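# Rest the cable runway's far end on the bracket

## Task

Get the far end of the cable runway resting securely on the bracket, seated between its lugs, then release it and move the arms away; it only counts if the runway stays there without any robot holding it.

## Robot and tools

Setup: four identical i2rt Big YAM arms called arm1, arm2, arm3 and arm4. Each has six revolute joints, a two-finger gripper and a camera on its wrist (arm1_cam_wrist through arm4_cam_wrist). A fixed room camera, cam_high, looks over the whole scene. The arms act independently, so if one stalls the others keep moving. A loose object may occasionally get a brief push from outside.

Frames: every pose lives in a single shared scene frame. Its origin is on the floor and +z is up. The hand point is halfway between the two fingertips. The hand's z axis runs along the fingers, and the fingers open and close along its y axis. The arm feet are placed somewhere in this frame, but no result line states where. With joints 1 and 6 at 0 and the hand level and pointing forward, the wrist camera rides on top of the hand and looks toward the fingertips. The hand can reach roughly 1.0 m from the joint1 axis.

execute_actions: the argument "actions" is a list that holds either one action or nothing. An action is an object keyed by arm name. Under each arm you give "joints", a dict of absolute joint targets (not offsets). The allowed keys are joint1_rad to joint6_rad in radians and gripper_m in metres. Any key or arm left out is not re-commanded and may keep pushing toward its earlier target. Every motion in the action starts at the same moment, but they can finish at different times. Each joint moves at its own speed, so the hand can sweep wide between two postures. An empty list changes nothing and just returns state and pictures. The optional "cameras" argument lists the cameras to return. Omitting it, passing null or passing ["all"] gives every camera, and [] gives none. The "pictures" line names the images in order. One unknown key, camera name or out-of-range number rejects the whole call, and then nothing moves.

Joint ranges, with the tolerance for counting as arrived:
- joint1_rad: -2.879 to 2.879, ±0.045. Rotates the arm about its foot; positive is counter-clockwise seen from above. At 0 the arm extends the way its foot faces.
- joint2_rad: 0 to 3.141, ±0.14. Shoulder. At 0 the upper arm lies roughly level and points back; increasing it raises the arm and then brings it forward.
- joint3_rad: 0 to 3.019, ±0.09. Elbow. At 0 it is fully folded; larger values open it.
- joint4_rad: -1.692 to 1.57, ±0.055. Hand pitch; positive tips the fingers up.
- joint5_rad: -1.57 to 1.57, ±0.03. Sideways swing of the hand; positive goes to the arm's right.
- joint6_rad: -2.094 to 2.094, ±0.035. Hand roll; positive is clockwise when viewed from behind the hand.
- gripper_m: 0 to 0.093, ±0.003. The gap between the fingertips. Each pad can squeeze with about 50–62 N, and some grippers manage less.

wait: "seconds" from 0 to 10. It commands nothing new and returns the same state and images as an empty action.

zoom_image: "camera" is one camera name. "region" is [x0, y0, x1, y1] in pixels of that camera's most recent full image, with (0,0) at the top-left; it can be at most 504×504. Wrist images are 616×616 fisheye and cam_high is 896×504. Calibration (K, distortion, T_world_to_cam) was supplied but can be slightly off. Wrist camera poses are computed from the reported joint angles.

read_manual: the optional "section" is "licences". It only returns licence text.

finished_scene: "scene" is the number of the scene you are ending. It is irreversible. Call it only once the runway rests on the bracket by itself and the arms have released it and moved away. Its result reports success and gives the next task. When resuming, first call execute_actions with an empty list to learn the current scene and task.

Reading results:
- joint_status gives how each commanded motion ended. "off_target" means the joint stopped short and may still be pushing. After "contact_stop" or "time_out" the joint holds where it stopped, except that a timed-out joint may keep a nearby target and keep pushing.
- A "joint command not followed" line, usually with a "cause:" line, means the self- and inter-arm collision check blocked that arm's joint targets. Those joints show "not_followed", and the arm may retry them until they are cleared. The gripper part of the command still runs.
- on_its_own lists whatever the call did not command. There, "held at" is the target being held, not the actual position.
- Joint torques are raw drive outputs with offsets and noise.
- MOTOR HOT warns at 85 °C. At 100 °C an OVER-TEMPERATURE FAULT drops the arm and marks its joints "limit_stop_at_motor_heat". Resend the targets after it cools.

Cautions:
- The arms do not stop on contact; they keep pressing. To relieve a pushing joint, send it its reported position. A tiny change in target may not move it at all.
- Never press two robots hard together: that fails the run. The collision guard can react too late and ignores fingers, gripper housings and cameras.
- Do not knock anything to the floor or out of the work area.
- Avoid drops, slips, slams and heavy pushes.
- Long loaded holds heat the motors.
- The simulation keeps running while you compose a reply, holding your last command.

Each tool is called after "Emit:" as a command line: name --argument value for each argument, lists and objects as JSON in quotes; but a table of rows of numbers goes row by row, as --pt "numbers of a row", without its own name.

## Session

Emit:
execute_actions --actions '[]'

Scene clock: 0.00 s.
Joint torques (N m, as the arm reports them, + toward a larger angle): no reading
arm1.joint_positions: joint1_rad=+0.215 joint2_rad=+0.454 joint3_rad=+1.299 joint4_rad=-1.464 joint5_rad=+0.195 joint6_rad=-0.068 gripper_m=+0.095
arm1.joint_status: not commanded
arm1.hand: x=-0.9776 y=-0.3190 z=+1.3511 quat_wxyz=(-0.382, +0.640, -0.610, -0.268) (m; scene frame)
arm2.joint_positions: joint1_rad=-0.141 joint2_rad=+0.465 joint3_rad=+1.379 joint4_rad=-1.281 joint5_rad=-0.254 joint6_rad=+0.146 gripper_m=+0.094
arm2.joint_status: not commanded
arm2.hand: x=-0.2952 y=+0.3457 z=+1.3980 quat_wxyz=(-0.465, -0.627, -0.528, +0.334) (m; scene frame)
arm3.joint_positions: joint1_rad=+0.278 joint2_rad=+0.579 joint3_rad=+1.444 joint4_rad=-1.276 joint5_rad=+0.095 joint6_rad=-0.255 gripper_m=+0.095
arm3.joint_status: not commanded
arm3.hand: x=+0.5441 y=-0.3368 z=+1.4301 quat_wxyz=(-0.384, +0.744, -0.383, -0.391) (m; scene frame)
arm4.joint_positions: joint1_rad=+0.121 joint2_rad=+0.648 joint3_rad=+1.424 joint4_rad=-1.435 joint5_rad=+0.013 joint6_rad=+0.225 gripper_m=+0.094
arm4.joint_status: not commanded
arm4.hand: x=+1.2628 y=+0.2766 z=+1.3256 quat_wxyz=(-0.369, -0.642, -0.627, +0.241) (m; scene frame)
pictures: arm1_cam_wrist, arm2_cam_wrist, arm3_cam_wrist, arm4_cam_wrist, cam_high
Images, in order (width x height): arm1_cam_wrist 616x616, arm2_cam_wrist 616x616, arm3_cam_wrist 616x616, arm4_cam_wrist 616x616, cam_high 896x504.

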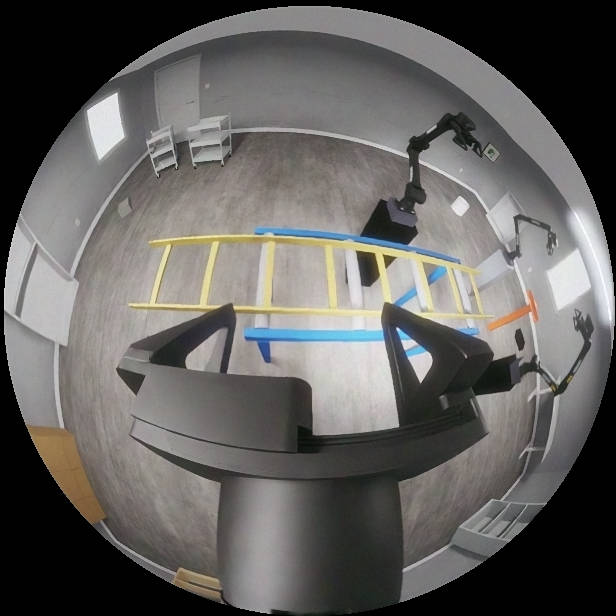

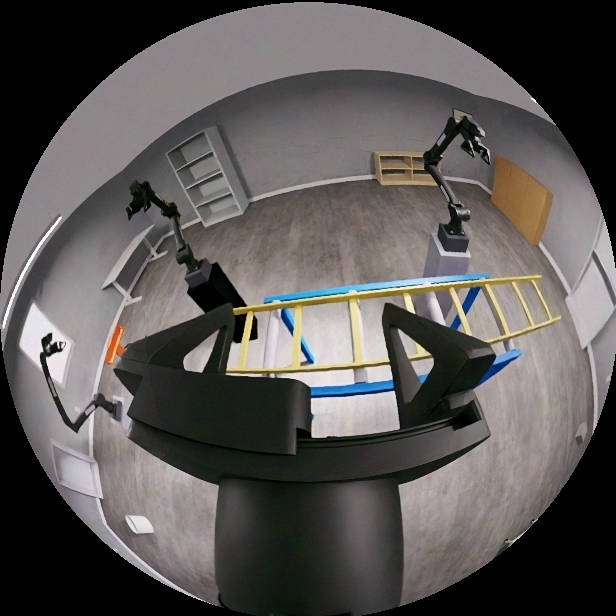

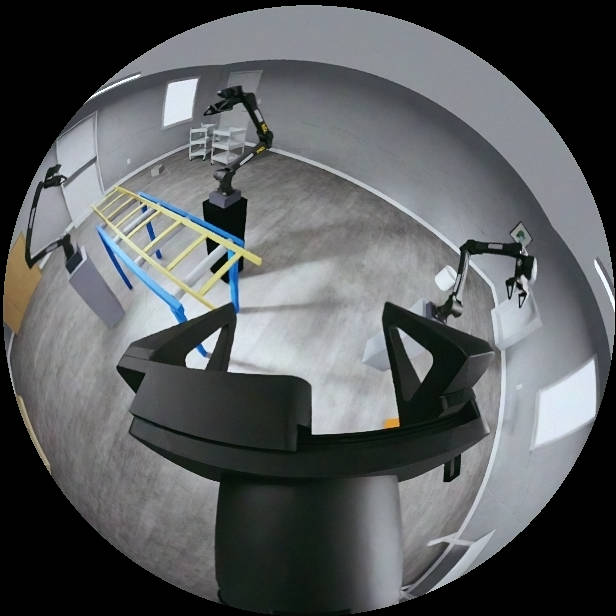

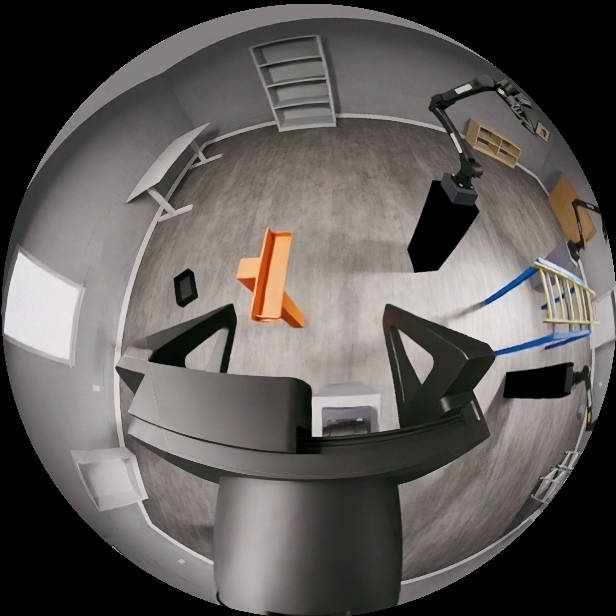

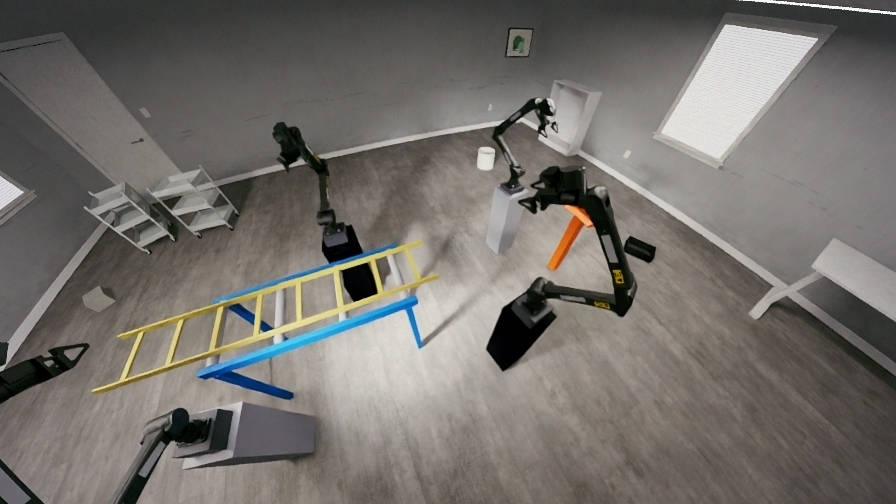

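Emit:
zoom_image --camera "cam_high" --region '[80, 200, 480, 420]'

Emit:
zoom_image --camera "arm4_cam_wrist" --region '[200, 200, 360, 360]'

Emit:
zoom_image --camera "arm1_cam_wrist" --region '[110, 200, 560, 380]'

Region (80, 200, 480, 420) of cam_high's 896x504 image, scaled by 1.260, with more detail than that image has; it fills the top 277 rows of this view, and the rest is white.

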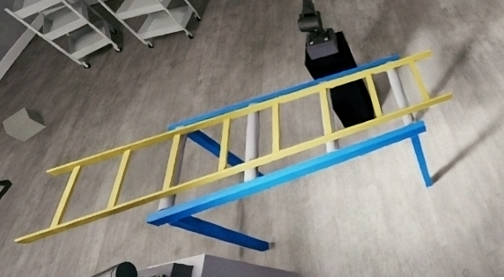

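Region (200, 200, 360, 360) of arm4_cam_wrist's 616x616 image, scaled by 3.150, with more detail than that image has.

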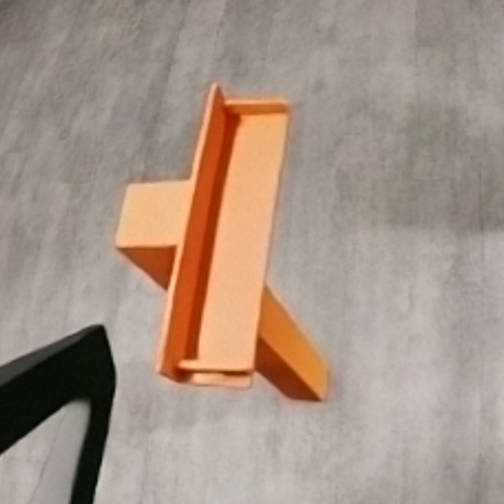

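Region (110, 200, 560, 380) of arm1_cam_wrist's 616x616 image, scaled by 1.120, with more detail than that image has; it fills the top 202 rows of this view, and the rest is white.

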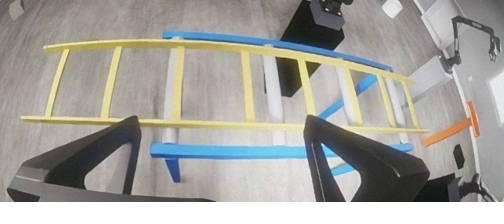

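Emit:
execute_actions --actions '[{"arm3":{"joints":{"joint1_rad":0.642,"joint2_rad":2.214,"joint3_rad":2.029,"joint4_rad":-1.386,"joint5_rad":0,"joint6_rad":0.787,"gripper_m":0.093}},"arm4":{"joints":{"joint1_rad":-0.587,"joint2_rad":1.531,"joint3_rad":1.634,"joint4_rad":-1.674,"joint5_rad":0,"joint6_rad":-0.497,"gripper_m":0.093}}}]' --cameras '["arm3_cam_wrist","arm4_cam_wrist","cam_high"]'

Scene clock: 122.13 s.
Joint torques (N m, as the arm reports them, + toward a larger angle): arm1=[-2.14  4.95 10.81  1.4   0.11 -0.05] | arm2=[-1.56  4.1   8.29  2.18 -0.07 -0.04] | arm3=[  0.52 -25.06  12.52  -0.19  -0.01   0.17] | arm4=[ -0.94 -13.92  10.23   0.09   0.01  -0.19]
arm1.joint_positions: joint1_rad=+0.215 joint2_rad=+0.454 joint3_rad=+1.299 joint4_rad=-1.464 joint5_rad=+0.195 joint6_rad=-0.068 gripper_m=+0.095
arm1.joint_status: not commanded
arm1.hand: x=-0.9776 y=-0.3190 z=+1.3511 quat_wxyz=(-0.382, +0.640, -0.610, -0.268) (m; scene frame)
arm2.joint_positions: joint1_rad=-0.141 joint2_rad=+0.465 joint3_rad=+1.379 joint4_rad=-1.281 joint5_rad=-0.254 joint6_rad=+0.146 gripper_m=+0.094
arm2.joint_status: not commanded
arm2.hand: x=-0.2952 y=+0.3457 z=+1.3980 quat_wxyz=(-0.465, -0.627, -0.528, +0.334) (m; scene frame)
arm3.joint_positions: joint1_rad=+0.631 joint2_rad=+2.205 joint3_rad=+2.005 joint4_rad=-1.373 joint5_rad=+0.003 joint6_rad=+0.775 gripper_m=+0.093
arm3.joint_status: all done
arm3.hand: x=+0.1470 y=-0.0585 z=+0.9140 quat_wxyz=(-0.003, +0.708, -0.706, +0.003) (m; scene frame)
arm4.joint_positions: joint1_rad=-0.590 joint2_rad=+1.530 joint3_rad=+1.613 joint4_rad=-1.665 joint5_rad=+0.000 joint6_rad=-0.484 gripper_m=+0.093
arm4.joint_status: all done
arm4.hand: x=+1.0012 y=+0.1038 z=+1.0919 quat_wxyz=(+0.000, -0.713, -0.701, -0.007) (m; scene frame)
pictures: arm3_cam_wrist, arm4_cam_wrist, cam_high
camera_calibration (this result's frames):
arm3_cam_wrist: T_world_to_cam=[[0.999934, 0.00620477, 0.009626, -0.153523], [-0.000513277, -0.815393, 0.578908, -0.573273], [0.011441, -0.578875, -0.815336, 0.8298], [0, 0, 0, 1]] pos_world=[0.143725, 0.0138609, 1.00992]
arm4_cam_wrist: T_world_to_cam=[[-0.999675, 0.0136563, -0.0215485, 1.02385], [-0.00159597, 0.80953, 0.587077, -0.716084], [0.0254614, 0.58692, -0.809244, 0.919007], [0, 0, 0, 1]] pos_world=[0.998972, 0.0263255, 1.18616]
Images, in order (width x height): arm3_cam_wrist 616x616, arm4_cam_wrist 616x616, cam_high 896x504.

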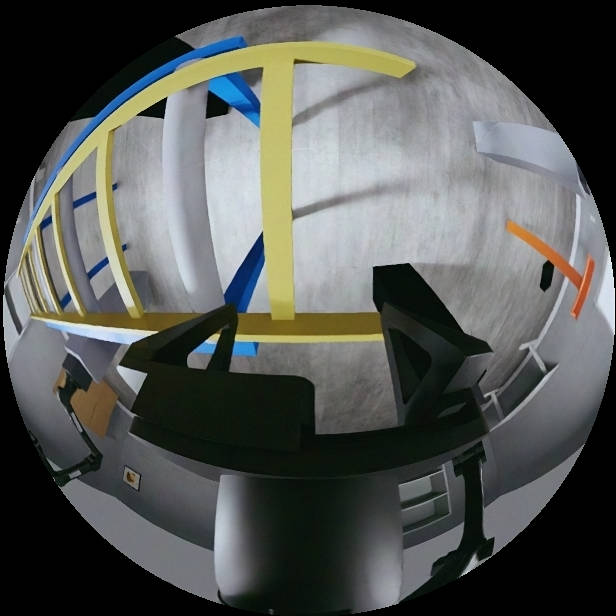

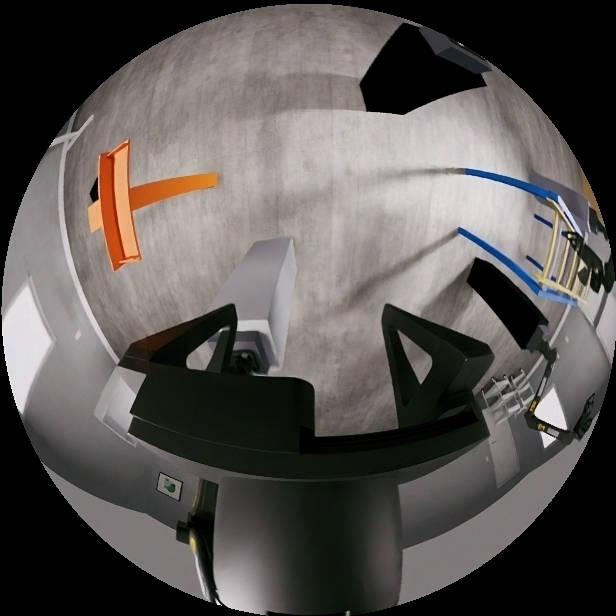

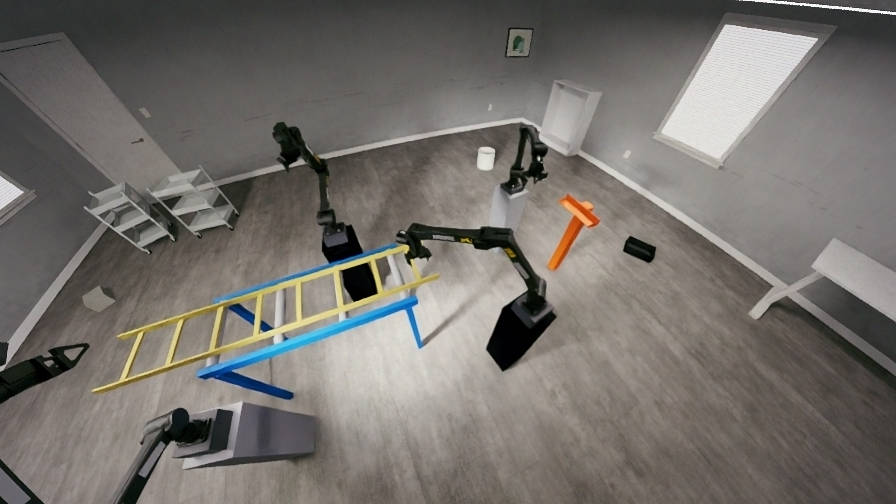

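Emit:
zoom_image --camera "arm4_cam_wrist" --region '[70, 125, 230, 285]'

Emit:
zoom_image --camera "cam_high" --region '[540, 180, 620, 240]'

Region (70, 125, 230, 285) of arm4_cam_wrist's 616x616 image, scaled by 3.150, with more detail than that image has.

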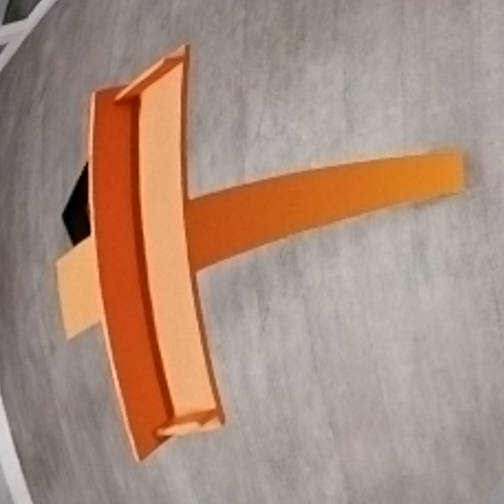

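Region (540, 180, 620, 240) of cam_high's 896x504 image, scaled by 6.300, with more detail than that image has; it fills the top 378 rows of this view, and the rest is white.

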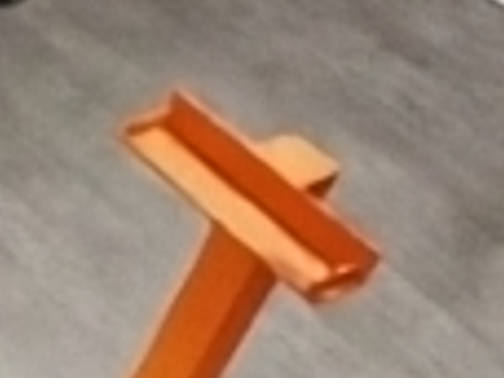

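Emit:
execute_actions --actions '[{"arm3":{"joints":{"joint1_rad":0.667,"joint2_rad":2.378,"joint3_rad":2.052,"joint4_rad":-1.227,"joint5_rad":0,"joint6_rad":0.8}}}]' --cameras '["arm3_cam_wrist"]'

Scene clock: 181.83 s.
Joint torques (N m, as the arm reports them, + toward a larger angle): arm1=[-2.11  4.8  10.86  1.4   0.12 -0.04] | arm2=[-1.5   4.09  8.3   2.19 -0.07 -0.04] | arm3=[  0.39 -26.15  12.14   0.73   0.     0.15] | arm4=[ -0.86 -14.21  10.19   0.07   0.01  -0.2 ]
arm1.joint_positions: joint1_rad=+0.215 joint2_rad=+0.454 joint3_rad=+1.299 joint4_rad=-1.464 joint5_rad=+0.195 joint6_rad=-0.068 gripper_m=+0.095
arm1.joint_status: not commanded
arm1.hand: x=-0.9776 y=-0.3190 z=+1.3511 quat_wxyz=(-0.382, +0.640, -0.610, -0.268) (m; scene frame)
arm2.joint_positions: joint1_rad=-0.141 joint2_rad=+0.465 joint3_rad=+1.379 joint4_rad=-1.281 joint5_rad=-0.254 joint6_rad=+0.146 gripper_m=+0.094
arm2.joint_status: not commanded
arm2.hand: x=-0.2952 y=+0.3457 z=+1.3980 quat_wxyz=(-0.465, -0.627, -0.528, +0.334) (m; scene frame)
arm3.joint_positions: joint1_rad=+0.659 joint2_rad=+2.365 joint3_rad=+2.030 joint4_rad=-1.239 joint5_rad=+0.003 joint6_rad=+0.788 gripper_m=+0.093
arm3.joint_status: all done
arm3.hand: x=+0.1166 y=-0.0546 z=+0.8162 quat_wxyz=(-0.003, +0.713, -0.701, +0.004) (m; scene frame)
arm4.joint_positions: joint1_rad=-0.590 joint2_rad=+1.530 joint3_rad=+1.613 joint4_rad=-1.665 joint5_rad=+0.000 joint6_rad=-0.484 gripper_m=+0.093
arm4.joint_status: not commanded
arm4.hand: x=+1.0012 y=+0.1038 z=+1.0919 quat_wxyz=(+0.000, -0.713, -0.701, -0.007) (m; scene frame)
pictures: arm3_cam_wrist
camera_calibration (this result's frames):
arm3_cam_wrist: T_world_to_cam=[[0.999731, 0.0207043, 0.0104139, -0.12201], [0.010838, -0.814845, 0.579578, -0.515363], [0.0204855, -0.579309, -0.81485, 0.751183], [0, 0, 0, 1]] pos_world=[0.112175, 0.0177522, 0.912065]
Images, in order (width x height): arm3_cam_wrist 616x616.

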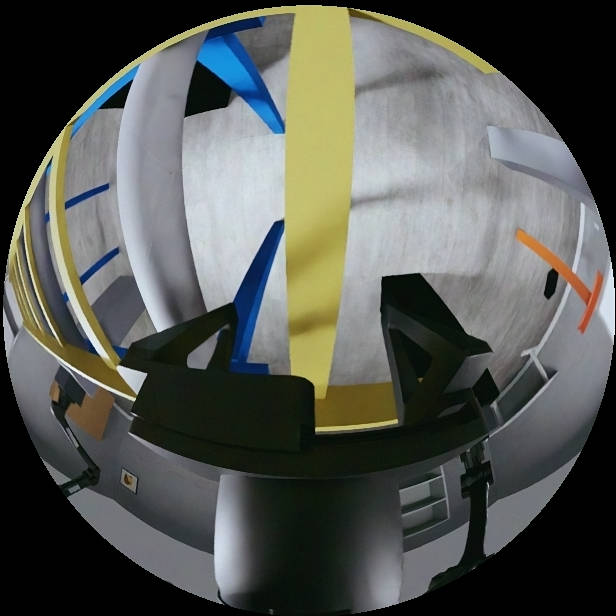

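Emit:
execute_actions --actions '[{"arm3":{"joints":{"joint1_rad":0.255,"joint2_rad":2.304,"joint3_rad":1.836,"joint4_rad":-1.093,"joint5_rad":0,"joint6_rad":0.4,"gripper_m":0.045}}}]' --cameras '["arm3_cam_wrist","cam_high"]'

Scene clock: 223.93 s.
Joint torques (N m, as the arm reports them, + toward a larger angle): arm1=[-2.16  4.91 10.85  1.4   0.12 -0.05] | arm2=[-1.59  4.05  8.31  2.17 -0.07 -0.04] | arm3=[ -2.07 -24.62  10.94   0.05   0.3    0.07] | arm4=[ -0.86 -14.36  10.19   0.07   0.    -0.2 ]
arm1.joint_positions: joint1_rad=+0.215 joint2_rad=+0.454 joint3_rad=+1.299 joint4_rad=-1.464 joint5_rad=+0.195 joint6_rad=-0.068 gripper_m=+0.095
arm1.joint_status: not commanded
arm1.hand: x=-0.9776 y=-0.3190 z=+1.3511 quat_wxyz=(-0.382, +0.640, -0.610, -0.268) (m; scene frame)
arm2.joint_positions: joint1_rad=-0.141 joint2_rad=+0.465 joint3_rad=+1.379 joint4_rad=-1.281 joint5_rad=-0.254 joint6_rad=+0.146 gripper_m=+0.094
arm2.joint_status: not commanded
arm2.hand: x=-0.2952 y=+0.3457 z=+1.3980 quat_wxyz=(-0.465, -0.627, -0.528, +0.334) (m; scene frame)
arm3.joint_positions: joint1_rad=+0.274 joint2_rad=+2.285 joint3_rad=+1.820 joint4_rad=-1.086 joint5_rad=-0.005 joint6_rad=+0.398 gripper_m=+0.045
arm3.joint_status: all done
arm3.hand: x=+0.3476 y=+0.0692 z=+0.7962 quat_wxyz=(-0.003, +0.715, -0.699, -0.008) (m; scene frame)
arm4.joint_positions: joint1_rad=-0.590 joint2_rad=+1.530 joint3_rad=+1.613 joint4_rad=-1.665 joint5_rad=+0.000 joint6_rad=-0.484 gripper_m=+0.093
arm4.joint_status: not commanded
arm4.hand: x=+1.0012 y=+0.1038 z=+1.0919 quat_wxyz=(+0.000, -0.713, -0.701, -0.007) (m; scene frame)
pictures: arm3_cam_wrist, cam_high
camera_calibration (this result's frames):
arm3_cam_wrist: T_world_to_cam=[[0.999658, 0.0253803, -0.00632978, -0.342274], [0.0245106, -0.824356, 0.565541, -0.398263], [0.00913565, -0.565503, -0.824696, 0.812712], [0, 0, 0, 1]] pos_world=[0.344494, 0.139968, 0.893308]
Images, in order (width x height): arm3_cam_wrist 616x616, cam_high 896x504.

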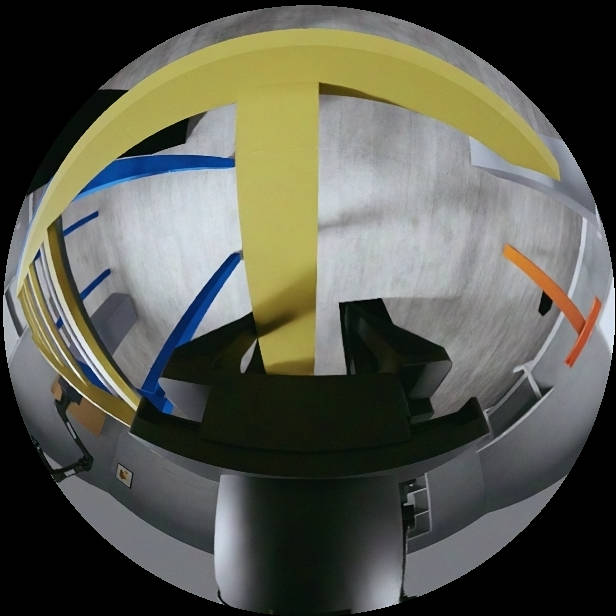

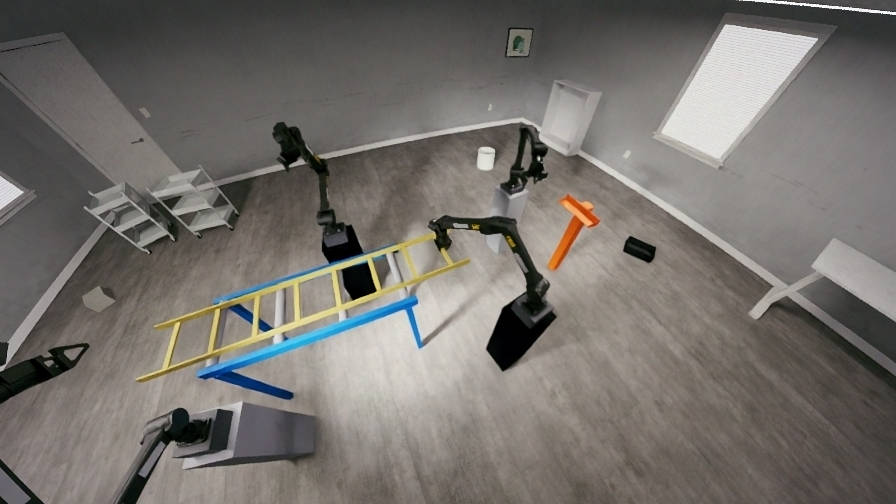

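Emit:
execute_actions --actions '[{"arm3":{"joints":{"joint1_rad":-0.285,"joint2_rad":2.222,"joint3_rad":1.655,"joint4_rad":-1.008,"joint5_rad":0,"joint6_rad":-0.12}}}]' --cameras '["arm3_cam_wrist","cam_high"]'

Scene clock: 231.90 s.
Joint torques (N m, as the arm reports them, + toward a larger angle): arm1=[-2.02  5.05 10.86  1.36  0.11 -0.05] | arm2=[-1.6   4.08  8.3   2.17 -0.08 -0.04] | arm3=[ -0.7  -23.63   9.39   0.24   0.18   0.08] | arm4=[ -0.9  -14.18  10.15   0.07   0.01  -0.18]
arm1.joint_positions: joint1_rad=+0.215 joint2_rad=+0.454 joint3_rad=+1.299 joint4_rad=-1.464 joint5_rad=+0.195 joint6_rad=-0.068 gripper_m=+0.095
arm1.joint_status: not commanded
arm1.hand: x=-0.9776 y=-0.3190 z=+1.3511 quat_wxyz=(-0.382, +0.640, -0.610, -0.268) (m; scene frame)
arm2.joint_positions: joint1_rad=-0.141 joint2_rad=+0.465 joint3_rad=+1.379 joint4_rad=-1.281 joint5_rad=-0.254 joint6_rad=+0.146 gripper_m=+0.094
arm2.joint_status: not commanded
arm2.hand: x=-0.2952 y=+0.3457 z=+1.3980 quat_wxyz=(-0.465, -0.627, -0.528, +0.334) (m; scene frame)
arm3.joint_positions: joint1_rad=-0.279 joint2_rad=+2.213 joint3_rad=+1.650 joint4_rad=-1.006 joint5_rad=-0.003 joint6_rad=-0.124 gripper_m=+0.045
arm3.joint_status: all done
arm3.hand: x=+0.7028 y=+0.0809 z=+0.7864 quat_wxyz=(-0.001, +0.704, -0.710, +0.000) (m; scene frame)
arm4.joint_positions: joint1_rad=-0.590 joint2_rad=+1.530 joint3_rad=+1.613 joint4_rad=-1.665 joint5_rad=+0.000 joint6_rad=-0.484 gripper_m=+0.093
arm4.joint_status: not commanded
arm4.hand: x=+1.0012 y=+0.1038 z=+1.0919 quat_wxyz=(+0.000, -0.713, -0.701, -0.007) (m; scene frame)
pictures: arm3_cam_wrist, cam_high
camera_calibration (this result's frames):
arm3_cam_wrist: T_world_to_cam=[[0.999982, -0.00524706, 0.00278918, -0.702565], [-0.00589479, -0.816679, 0.577062, -0.380074], [-0.000750017, -0.577068, -0.816696, 0.809583], [0, 0, 0, 1]] pos_world=[0.700919, 0.1531, 0.882469]
Images, in order (width x height): arm3_cam_wrist 616x616, cam_high 896x504.

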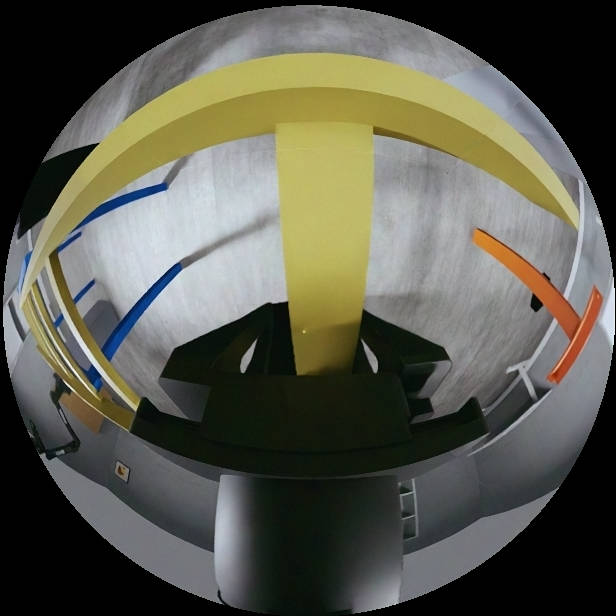

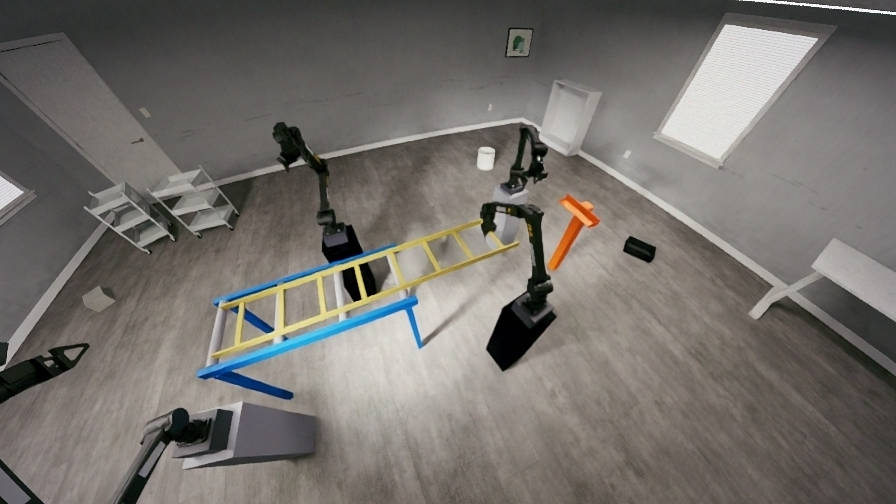

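Emit:
execute_actions --actions '[{"arm3":{"joints":{"joint2_rad":1.1,"joint3_rad":0.7,"gripper_m":0.093}},"arm4":{"joints":{"joint6_rad":-0.83}}}]' --cameras '[]'

Emit:
execute_actions --actions '[{"arm3":{"joints":{"joint1_rad":0.5,"joint2_rad":0.9,"joint3_rad":0.8}},"arm4":{"joints":{"joint1_rad":-0.92,"joint2_rad":2.258,"joint3_rad":2.2,"joint4_rad":-1.496,"joint5_rad":0,"joint6_rad":-0.835}}}]' --cameras '["arm4_cam_wrist","cam_high"]'

Scene clock: 256.83 s.
Joint torques (N m, as the arm reports them, + toward a larger angle): arm1=[-2.15  4.92 10.84  1.43  0.12 -0.05] | arm2=[-1.53  4.13  8.31  2.17 -0.07 -0.04] | arm3=[-0.81 -6.7  10.18  0.38  0.09  0.08] | arm4=[ -1.03 -14.14  10.2    0.04  -0.01  -0.2 ]
arm1.joint_positions: joint1_rad=+0.215 joint2_rad=+0.454 joint3_rad=+1.299 joint4_rad=-1.464 joint5_rad=+0.195 joint6_rad=-0.068 gripper_m=+0.095
arm1.joint_status: not commanded
arm1.hand: x=-0.9776 y=-0.3190 z=+1.3511 quat_wxyz=(-0.382, +0.640, -0.610, -0.268) (m; scene frame)
arm2.joint_positions: joint1_rad=-0.141 joint2_rad=+0.465 joint3_rad=+1.379 joint4_rad=-1.281 joint5_rad=-0.254 joint6_rad=+0.146 gripper_m=+0.094
arm2.joint_status: not commanded
arm2.hand: x=-0.2952 y=+0.3457 z=+1.3980 quat_wxyz=(-0.465, -0.627, -0.528, +0.334) (m; scene frame)
arm3.joint_positions: joint1_rad=-0.279 joint2_rad=+1.108 joint3_rad=+0.699 joint4_rad=-1.006 joint5_rad=-0.001 joint6_rad=-0.124 gripper_m=+0.093
arm3.joint_status: all done
arm3.hand: x=+0.6596 y=-0.2403 z=+0.9483 quat_wxyz=(-0.063, +0.702, -0.708, -0.046) (m; scene frame)
arm4.joint_positions: joint1_rad=-0.590 joint2_rad=+1.530 joint3_rad=+1.613 joint4_rad=-1.665 joint5_rad=+0.000 joint6_rad=-0.818 gripper_m=+0.093
arm4.joint_status: all done
arm4.hand: x=+1.0012 y=+0.1038 z=+1.0919 quat_wxyz=(-0.001, -0.587, -0.810, -0.007) (m; scene frame)
pictures: none
No camera images: the call's "cameras" was empty. Leave "cameras" out to get every camera's image.

Scene clock: 258.60 s.
Joint torques (N m, as the arm reports them, + toward a larger angle): arm1=[-2.08  4.95 10.85  1.38  0.12 -0.05] | arm2=[-1.58  4.06  8.31  2.19 -0.07 -0.04] | arm3=[ 0.46 -2.76 13.84  0.97  0.08  0.09] | arm4=[ -0.36 -26.18  11.4    0.46  -0.07  -0.18]
arm1.joint_positions: joint1_rad=+0.215 joint2_rad=+0.454 joint3_rad=+1.299 joint4_rad=-1.464 joint5_rad=+0.195 joint6_rad=-0.068 gripper_m=+0.095
arm1.joint_status: not commanded
arm1.hand: x=-0.9776 y=-0.3190 z=+1.3511 quat_wxyz=(-0.382, +0.640, -0.610, -0.268) (m; scene frame)
arm2.joint_positions: joint1_rad=-0.141 joint2_rad=+0.465 joint3_rad=+1.379 joint4_rad=-1.281 joint5_rad=-0.254 joint6_rad=+0.146 gripper_m=+0.094
arm2.joint_status: not commanded
arm2.hand: x=-0.2952 y=+0.3457 z=+1.3980 quat_wxyz=(-0.465, -0.627, -0.528, +0.334) (m; scene frame)
arm3.joint_positions: joint1_rad=+0.491 joint2_rad=+0.888 joint3_rad=+0.776 joint4_rad=-1.006 joint5_rad=-0.001 joint6_rad=-0.124 gripper_m=+0.093
arm3.joint_status: all done
arm3.hand: x=+0.4274 y=-0.2803 z=+1.0452 quat_wxyz=(-0.113, +0.896, -0.384, -0.191) (m; scene frame)
arm4.joint_positions: joint1_rad=-0.929 joint2_rad=+2.255 joint3_rad=+2.161 joint4_rad=-1.498 joint5_rad=+0.001 joint6_rad=-0.824 gripper_m=+0.093
arm4.joint_status: all done
arm4.hand: x=+0.7061 y=+0.0410 z=+0.8922 quat_wxyz=(-0.001, -0.713, -0.701, -0.012) (m; scene frame)
pictures: arm4_cam_wrist, cam_high
camera_calibration (this result's frames):
arm4_cam_wrist: T_world_to_cam=[[-0.999414, 0.013044, -0.0316543, 0.734244], [-0.00821389, 0.80622, 0.591559, -0.547673], [0.0332366, 0.591472, -0.80564, 0.792876], [0, 0, 0, 1]] pos_world=[0.702963, -0.0369967, 0.985996]
Images, in order (width x height): arm4_cam_wrist 616x616, cam_high 896x504.

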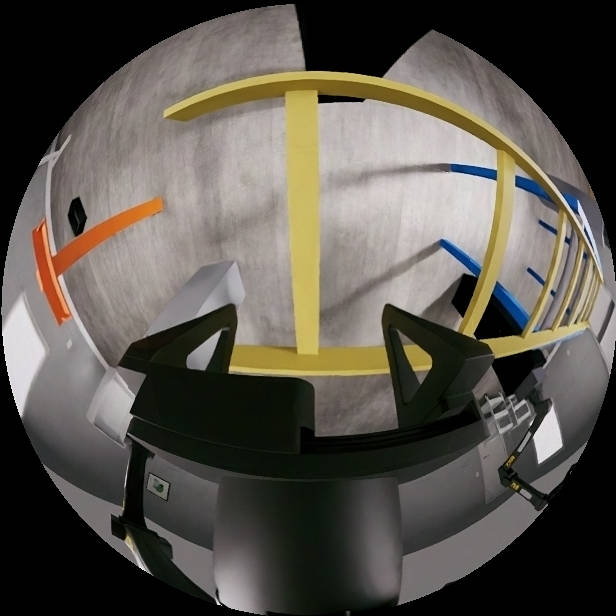

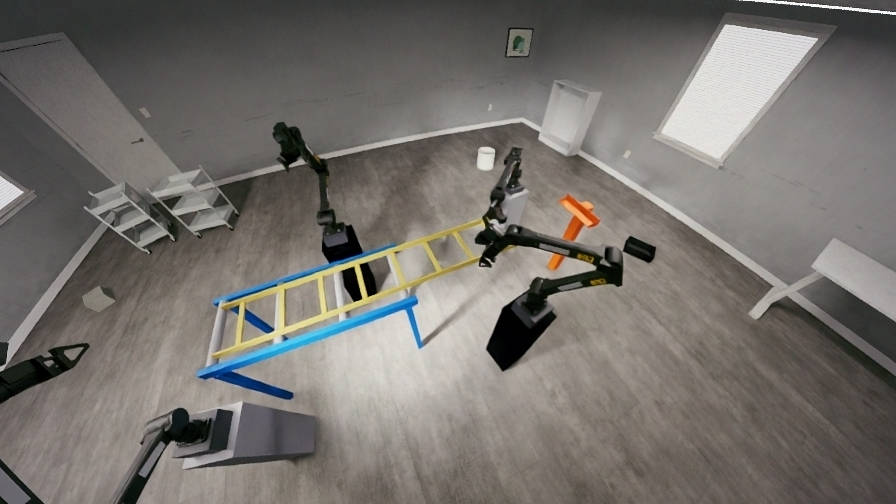

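Emit:
execute_actions --actions '[{"arm3":{"joints":{"joint1_rad":1.3}},"arm4":{"joints":{"joint1_rad":-0.915,"joint2_rad":2.305,"joint3_rad":2.012,"joint4_rad":-1.262,"joint5_rad":0,"joint6_rad":-0.845}}}]' --cameras '[]'

Emit:
execute_actions --actions '[{"arm4":{"joints":{"gripper_m":0.0}}}]' --cameras '["arm4_cam_wrist","cam_high"]'

Scene clock: 271.33 s.
Joint torques (N m, as the arm reports them, + toward a larger angle): arm1=[-2.24  4.83 10.89  1.41  0.11 -0.05] | arm2=[-1.54  4.06  8.3   2.17 -0.07 -0.04] | arm3=[ 0.45 -2.72 13.83  0.97  0.08  0.08] | arm4=[ -0.27 -26.05   8.84   0.77  -0.07  -0.2 ]
arm1.joint_positions: joint1_rad=+0.215 joint2_rad=+0.454 joint3_rad=+1.299 joint4_rad=-1.464 joint5_rad=+0.195 joint6_rad=-0.068 gripper_m=+0.095
arm1.joint_status: not commanded
arm1.hand: x=-0.9776 y=-0.3190 z=+1.3511 quat_wxyz=(-0.382, +0.640, -0.610, -0.268) (m; scene frame)
arm2.joint_positions: joint1_rad=-0.141 joint2_rad=+0.465 joint3_rad=+1.379 joint4_rad=-1.281 joint5_rad=-0.254 joint6_rad=+0.146 gripper_m=+0.094
arm2.joint_status: not commanded
arm2.hand: x=-0.2952 y=+0.3457 z=+1.3980 quat_wxyz=(-0.465, -0.627, -0.528, +0.334) (m; scene frame)
arm3.joint_positions: joint1_rad=+1.291 joint2_rad=+0.888 joint3_rad=+0.776 joint4_rad=-1.006 joint5_rad=-0.001 joint6_rad=-0.124 gripper_m=+0.093
arm3.joint_status: all done
arm3.hand: x=+0.2994 y=-0.4965 z=+1.0448 quat_wxyz=(-0.028, +0.975, -0.005, -0.220) (m; scene frame)
arm4.joint_positions: joint1_rad=-0.929 joint2_rad=+2.296 joint3_rad=+2.004 joint4_rad=-1.272 joint5_rad=+0.001 joint6_rad=-0.833 gripper_m=+0.093
arm4.joint_status: all done
arm4.hand: x=+0.7044 y=+0.0392 z=+0.8065 quat_wxyz=(-0.001, -0.710, -0.704, +0.002) (m; scene frame)
pictures: none
No camera images: the call's "cameras" was empty. Leave "cameras" out to get every camera's image.

Scene clock: 272.03 s.
Joint torques (N m, as the arm reports them, + toward a larger angle): arm1=[-2.11  4.97 10.81  1.43  0.11 -0.05] | arm2=[-1.55  4.06  8.3   2.17 -0.08 -0.04] | arm3=[ 0.48 -2.71 13.81  0.96  0.07  0.08] | arm4=[ -0.67 -25.61   9.13   0.91  -0.06  -0.15]
arm1.joint_positions: joint1_rad=+0.215 joint2_rad=+0.454 joint3_rad=+1.299 joint4_rad=-1.464 joint5_rad=+0.195 joint6_rad=-0.068 gripper_m=+0.095
arm1.joint_status: not commanded
arm1.hand: x=-0.9776 y=-0.3190 z=+1.3511 quat_wxyz=(-0.382, +0.640, -0.610, -0.268) (m; scene frame)
arm2.joint_positions: joint1_rad=-0.141 joint2_rad=+0.465 joint3_rad=+1.379 joint4_rad=-1.281 joint5_rad=-0.254 joint6_rad=+0.146 gripper_m=+0.094
arm2.joint_status: not commanded
arm2.hand: x=-0.2952 y=+0.3457 z=+1.3980 quat_wxyz=(-0.465, -0.627, -0.528, +0.334) (m; scene frame)
arm3.joint_positions: joint1_rad=+1.291 joint2_rad=+0.888 joint3_rad=+0.776 joint4_rad=-1.006 joint5_rad=-0.001 joint6_rad=-0.124 gripper_m=+0.093
arm3.joint_status: not commanded
arm3.hand: x=+0.2994 y=-0.4965 z=+1.0448 quat_wxyz=(-0.028, +0.975, -0.005, -0.220) (m; scene frame)
arm4.joint_positions: joint1_rad=-0.925 joint2_rad=+2.295 joint3_rad=+2.000 joint4_rad=-1.276 joint5_rad=+0.001 joint6_rad=-0.837 gripper_m=+0.025
arm4.joint_status: gripper_m off_target (ended at +0.025, target +0.000)
arm4.hand: x=+0.7084 y=+0.0384 z=+0.8055 quat_wxyz=(-0.001, -0.707, -0.707, -0.001) (m; scene frame)
pictures: arm4_cam_wrist, cam_high
camera_calibration (this result's frames):
arm4_cam_wrist: T_world_to_cam=[[-0.999864, -0.00441182, -0.0159162, 0.722124], [-0.0128212, 0.814816, 0.579577, -0.481664], [0.0104118, 0.579702, -0.814762, 0.748386], [0, 0, 0, 1]] pos_world=[0.708058, -0.0381879, 0.900411]
Images, in order (width x height): arm4_cam_wrist 616x616, cam_high 896x504.

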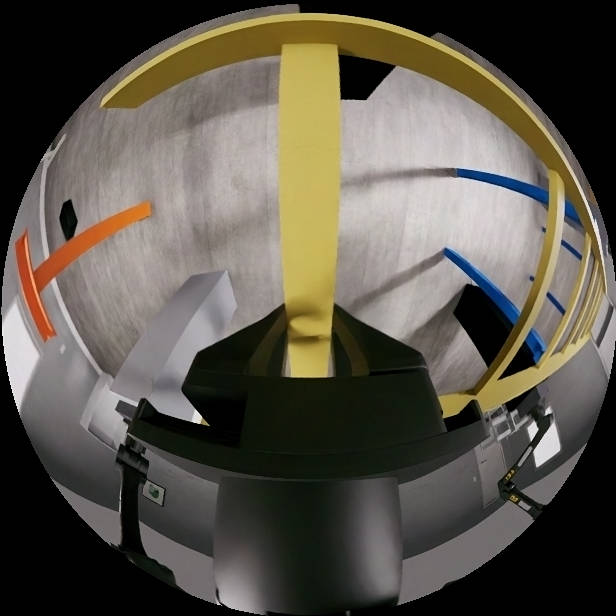

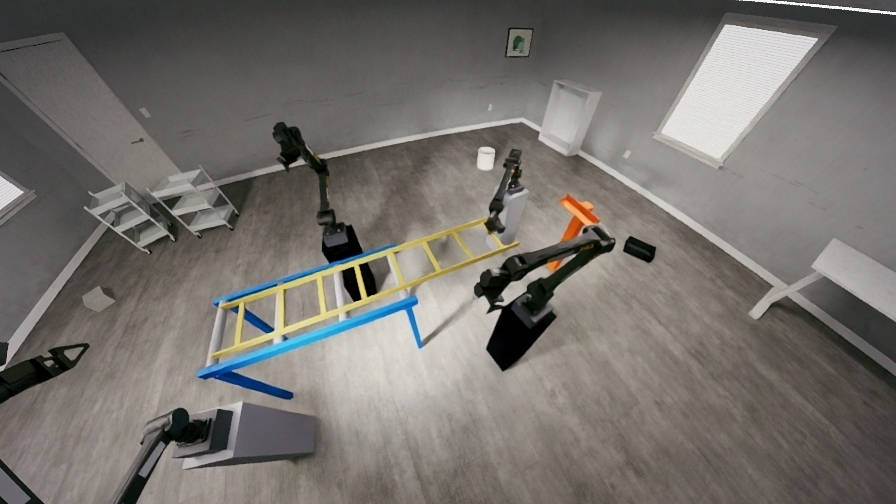

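Emit:
execute_actions --actions '[{"arm3":{"joints":{"joint1_rad":0.6,"joint2_rad":0.3,"joint3_rad":0.3}},"arm4":{"joints":{"joint1_rad":-0.76,"joint2_rad":2.225,"joint3_rad":1.875,"joint4_rad":-1.21,"joint5_rad":0,"joint6_rad":-0.63}}}]' --cameras '["arm4_cam_wrist","cam_high"]'

Scene clock: 297.00 s.
Joint torques (N m, as the arm reports them, + toward a larger angle): arm1=[-2.19  4.78 10.84  1.35  0.13 -0.05] | arm2=[-1.55  4.06  8.3   2.18 -0.08 -0.04] | arm3=[-1.1   2.27 11.76  1.23  0.07  0.08] | arm4=[ -1.8  -25.11   8.86   0.51  -0.13  -0.48]
arm1.joint_positions: joint1_rad=+0.215 joint2_rad=+0.454 joint3_rad=+1.299 joint4_rad=-1.464 joint5_rad=+0.195 joint6_rad=-0.068 gripper_m=+0.095
arm1.joint_status: not commanded
arm1.hand: x=-0.9776 y=-0.3190 z=+1.3511 quat_wxyz=(-0.382, +0.640, -0.610, -0.268) (m; scene frame)
arm2.joint_positions: joint1_rad=-0.141 joint2_rad=+0.465 joint3_rad=+1.379 joint4_rad=-1.281 joint5_rad=-0.254 joint6_rad=+0.146 gripper_m=+0.094
arm2.joint_status: not commanded
arm2.hand: x=-0.2952 y=+0.3457 z=+1.3980 quat_wxyz=(-0.465, -0.627, -0.528, +0.334) (m; scene frame)
arm3.joint_positions: joint1_rad=+0.611 joint2_rad=+0.312 joint3_rad=+0.300 joint4_rad=-1.006 joint5_rad=-0.001 joint6_rad=-0.124 gripper_m=+0.093
arm3.joint_status: all done
arm3.hand: x=+0.4870 y=-0.3992 z=+0.9402 quat_wxyz=(-0.123, +0.906, -0.325, -0.241) (m; scene frame)
arm4.joint_positions: joint1_rad=-0.750 joint2_rad=+2.221 joint3_rad=+1.865 joint4_rad=-1.212 joint5_rad=+0.003 joint6_rad=-0.591 gripper_m=+0.025
arm4.joint_status: joint6_rad off_target (ended at -0.591, target -0.630); the others done
arm4.hand: x=+0.8115 y=-0.0229 z=+0.8051 quat_wxyz=(+0.000, -0.732, -0.682, +0.000) (m; scene frame)
pictures: arm4_cam_wrist, cam_high
camera_calibration (this result's frames):
arm4_cam_wrist: T_world_to_cam=[[-0.997658, 0.0672517, -0.0124648, 0.821999], [0.0475928, 0.813463, 0.579666, -0.479224], [0.0491232, 0.577716, -0.814759, 0.751096], [0, 0, 0, 1]] pos_world=[0.805986, -0.0993693, 0.899998]
Images, in order (width x height): arm4_cam_wrist 616x616, cam_high 896x504.

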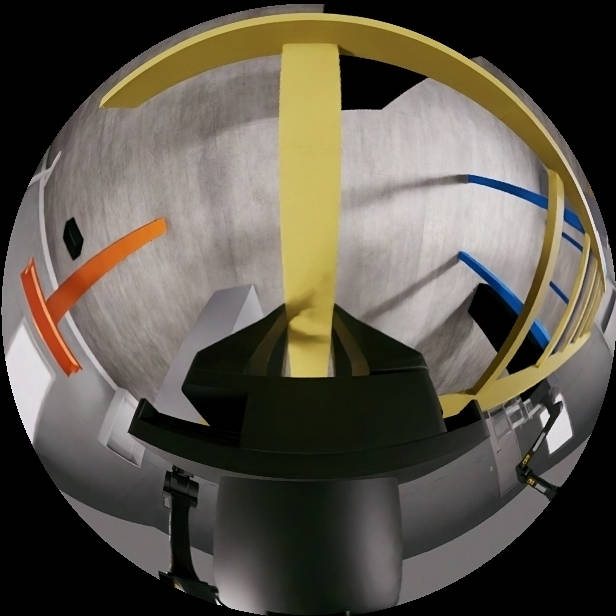

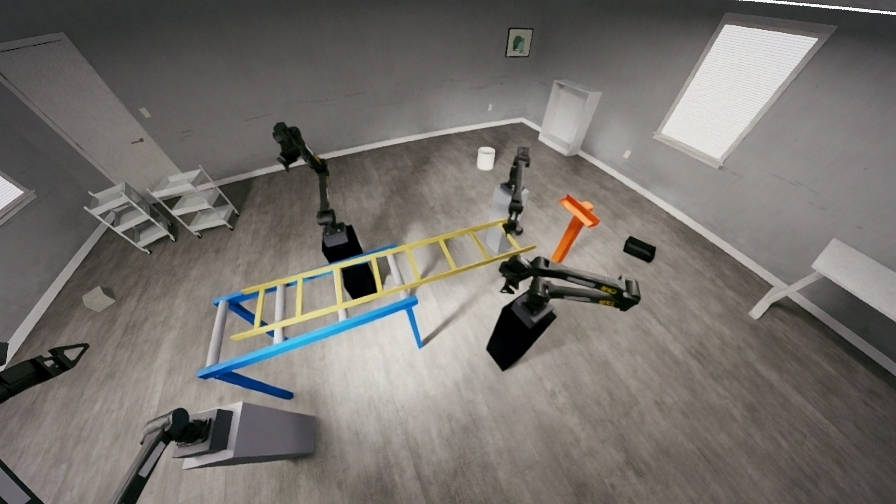

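Emit:
execute_actions --actions '[{"arm2":{"joints":{"joint1_rad":0.304,"joint2_rad":1.796,"joint3_rad":1.52,"joint4_rad":-1.282,"joint5_rad":0,"joint6_rad":0.25,"gripper_m":0.0}},"arm4":{"joints":{"joint1_rad":-0.66,"joint2_rad":2.09,"joint3_rad":1.645,"joint4_rad":-1.112,"joint5_rad":0,"joint6_rad":-0.55}}}]' --cameras '["arm4_cam_wrist","cam_high"]'

Scene clock: 316.90 s.
Joint torques (N m, as the arm reports them, + toward a larger angle): arm1=[-1.97  4.94 10.83  1.41  0.12 -0.03] | arm2=[ -1.17 -18.16  10.22   0.42   0.13   0.11] | arm3=[-1.07  2.48 11.77  1.12  0.06  0.08] | arm4=[ -2.4  -24.16   9.92  -0.08  -0.28  -0.51]
arm1.joint_positions: joint1_rad=+0.215 joint2_rad=+0.454 joint3_rad=+1.299 joint4_rad=-1.464 joint5_rad=+0.195 joint6_rad=-0.068 gripper_m=+0.095
arm1.joint_status: not commanded
arm1.hand: x=-0.9776 y=-0.3190 z=+1.3511 quat_wxyz=(-0.382, +0.640, -0.610, -0.268) (m; scene frame)
arm2.joint_positions: joint1_rad=+0.300 joint2_rad=+1.786 joint3_rad=+1.506 joint4_rad=-1.280 joint5_rad=-0.004 joint6_rad=+0.234 gripper_m=+0.000
arm2.joint_status: all done
arm2.hand: x=-0.1706 y=-0.0021 z=+0.9570 quat_wxyz=(-0.009, -0.703, -0.711, +0.000) (m; scene frame)
arm3.joint_positions: joint1_rad=+0.611 joint2_rad=+0.312 joint3_rad=+0.300 joint4_rad=-1.006 joint5_rad=-0.001 joint6_rad=-0.124 gripper_m=+0.093
arm3.joint_status: not commanded
arm3.hand: x=+0.4870 y=-0.3992 z=+0.9402 quat_wxyz=(-0.123, +0.906, -0.325, -0.241) (m; scene frame)
arm4.joint_positions: joint1_rad=-0.641 joint2_rad=+2.102 joint3_rad=+1.613 joint4_rad=-1.100 joint5_rad=+0.007 joint6_rad=-0.508 gripper_m=+0.025
arm4.joint_status: joint6_rad off_target (ended at -0.508, target -0.550); the others done
arm4.hand: x=+0.9010 y=-0.0138 z=+0.7912 quat_wxyz=(+0.005, -0.723, -0.691, -0.009) (m; scene frame)
pictures: arm4_cam_wrist, cam_high
camera_calibration (this result's frames):
arm4_cam_wrist: T_world_to_cam=[[-0.998971, 0.0411639, -0.019014, 0.91652], [0.0217791, 0.803397, 0.595046, -0.471905], [0.0397702, 0.59402, -0.803467, 0.729818], [0, 0, 0, 1]] pos_world=[0.89683, -0.0921272, 0.884617]
Images, in order (width x height): arm4_cam_wrist 616x616, cam_high 896x504.

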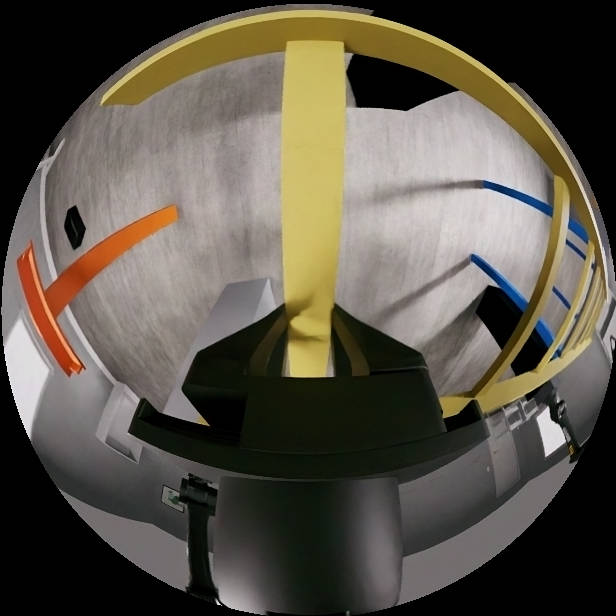

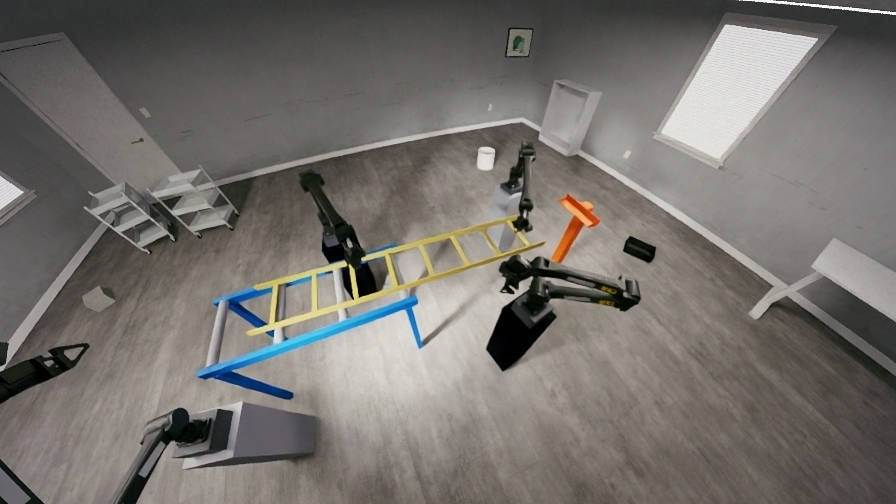

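Emit:
execute_actions --actions '[{"arm2":{"joints":{"joint1_rad":1.084,"joint2_rad":1.785,"joint3_rad":1.44,"joint4_rad":-1.216,"joint5_rad":0,"joint6_rad":1.03}},"arm4":{"joints":{"joint1_rad":-0.45,"joint2_rad":1.91,"joint3_rad":1.45,"joint4_rad":-1.03,"joint5_rad":0,"joint6_rad":-0.32}}}]' --cameras '["arm4_cam_wrist","cam_high"]'

Scene clock: 352.87 s.
Joint torques (N m, as the arm reports them, + toward a larger angle): arm1=[-2.14  4.77 10.86  1.43  0.13 -0.04] | arm2=[ -2.   -18.15   8.91   0.63   0.07   0.11] | arm3=[-1.06  2.43 11.78  1.11  0.07  0.08] | arm4=[ -1.58 -25.73  11.88  -0.16  -0.17  -0.09]
arm1.joint_positions: joint1_rad=+0.215 joint2_rad=+0.454 joint3_rad=+1.299 joint4_rad=-1.464 joint5_rad=+0.195 joint6_rad=-0.068 gripper_m=+0.095
arm1.joint_status: not commanded
arm1.hand: x=-0.9776 y=-0.3190 z=+1.3511 quat_wxyz=(-0.382, +0.640, -0.610, -0.268) (m; scene frame)
arm2.joint_positions: joint1_rad=+1.091 joint2_rad=+1.782 joint3_rad=+1.441 joint4_rad=-1.220 joint5_rad=-0.001 joint6_rad=+1.014 gripper_m=+0.000
arm2.joint_status: all done
arm2.hand: x=+0.1546 y=+0.2495 z=+0.9370 quat_wxyz=(-0.008, -0.700, -0.715, -0.002) (m; scene frame)
arm3.joint_positions: joint1_rad=+0.611 joint2_rad=+0.312 joint3_rad=+0.300 joint4_rad=-1.006 joint5_rad=-0.001 joint6_rad=-0.124 gripper_m=+0.093
arm3.joint_status: not commanded
arm3.hand: x=+0.4870 y=-0.3992 z=+0.9402 quat_wxyz=(-0.123, +0.906, -0.325, -0.241) (m; scene frame)
arm4.joint_positions: joint1_rad=-0.444 joint2_rad=+1.973 joint3_rad=+1.384 joint4_rad=-1.015 joint5_rad=+0.005 joint6_rad=-0.317 gripper_m=+0.025
arm4.joint_status: all done
arm4.hand: x=+1.0303 y=-0.0078 z=+0.7889 quat_wxyz=(+0.008, -0.720, -0.693, -0.015) (m; scene frame)
pictures: arm4_cam_wrist, cam_high
camera_calibration (this result's frames):
arm4_cam_wrist: T_world_to_cam=[[-0.999136, 0.0352797, -0.0219477, 1.0478], [0.0147936, 0.795673, 0.605545, -0.479369], [0.0388267, 0.604698, -0.795508, 0.714061], [0, 0, 0, 1]] pos_world=[1.02627, -0.087336, 0.881318]
Images, in order (width x height): arm4_cam_wrist 616x616, cam_high 896x504.

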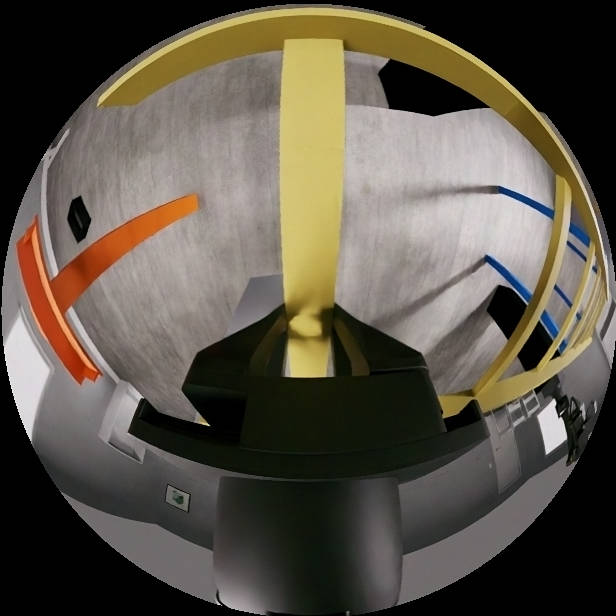

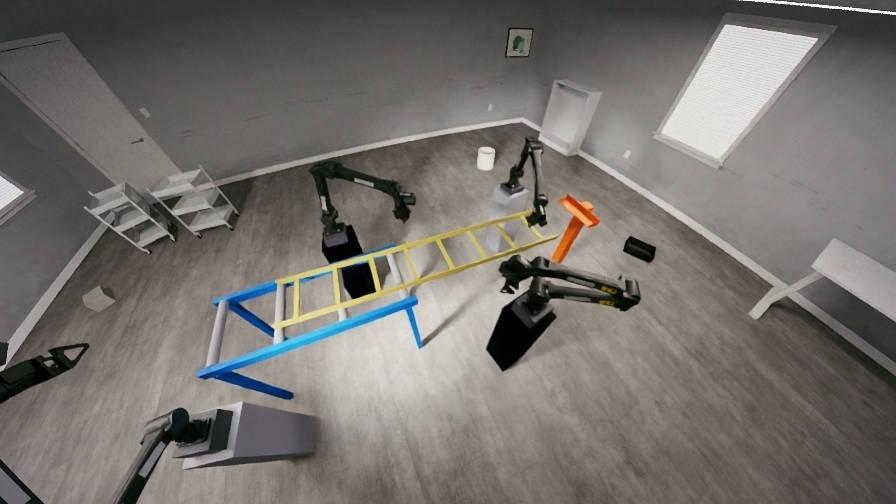

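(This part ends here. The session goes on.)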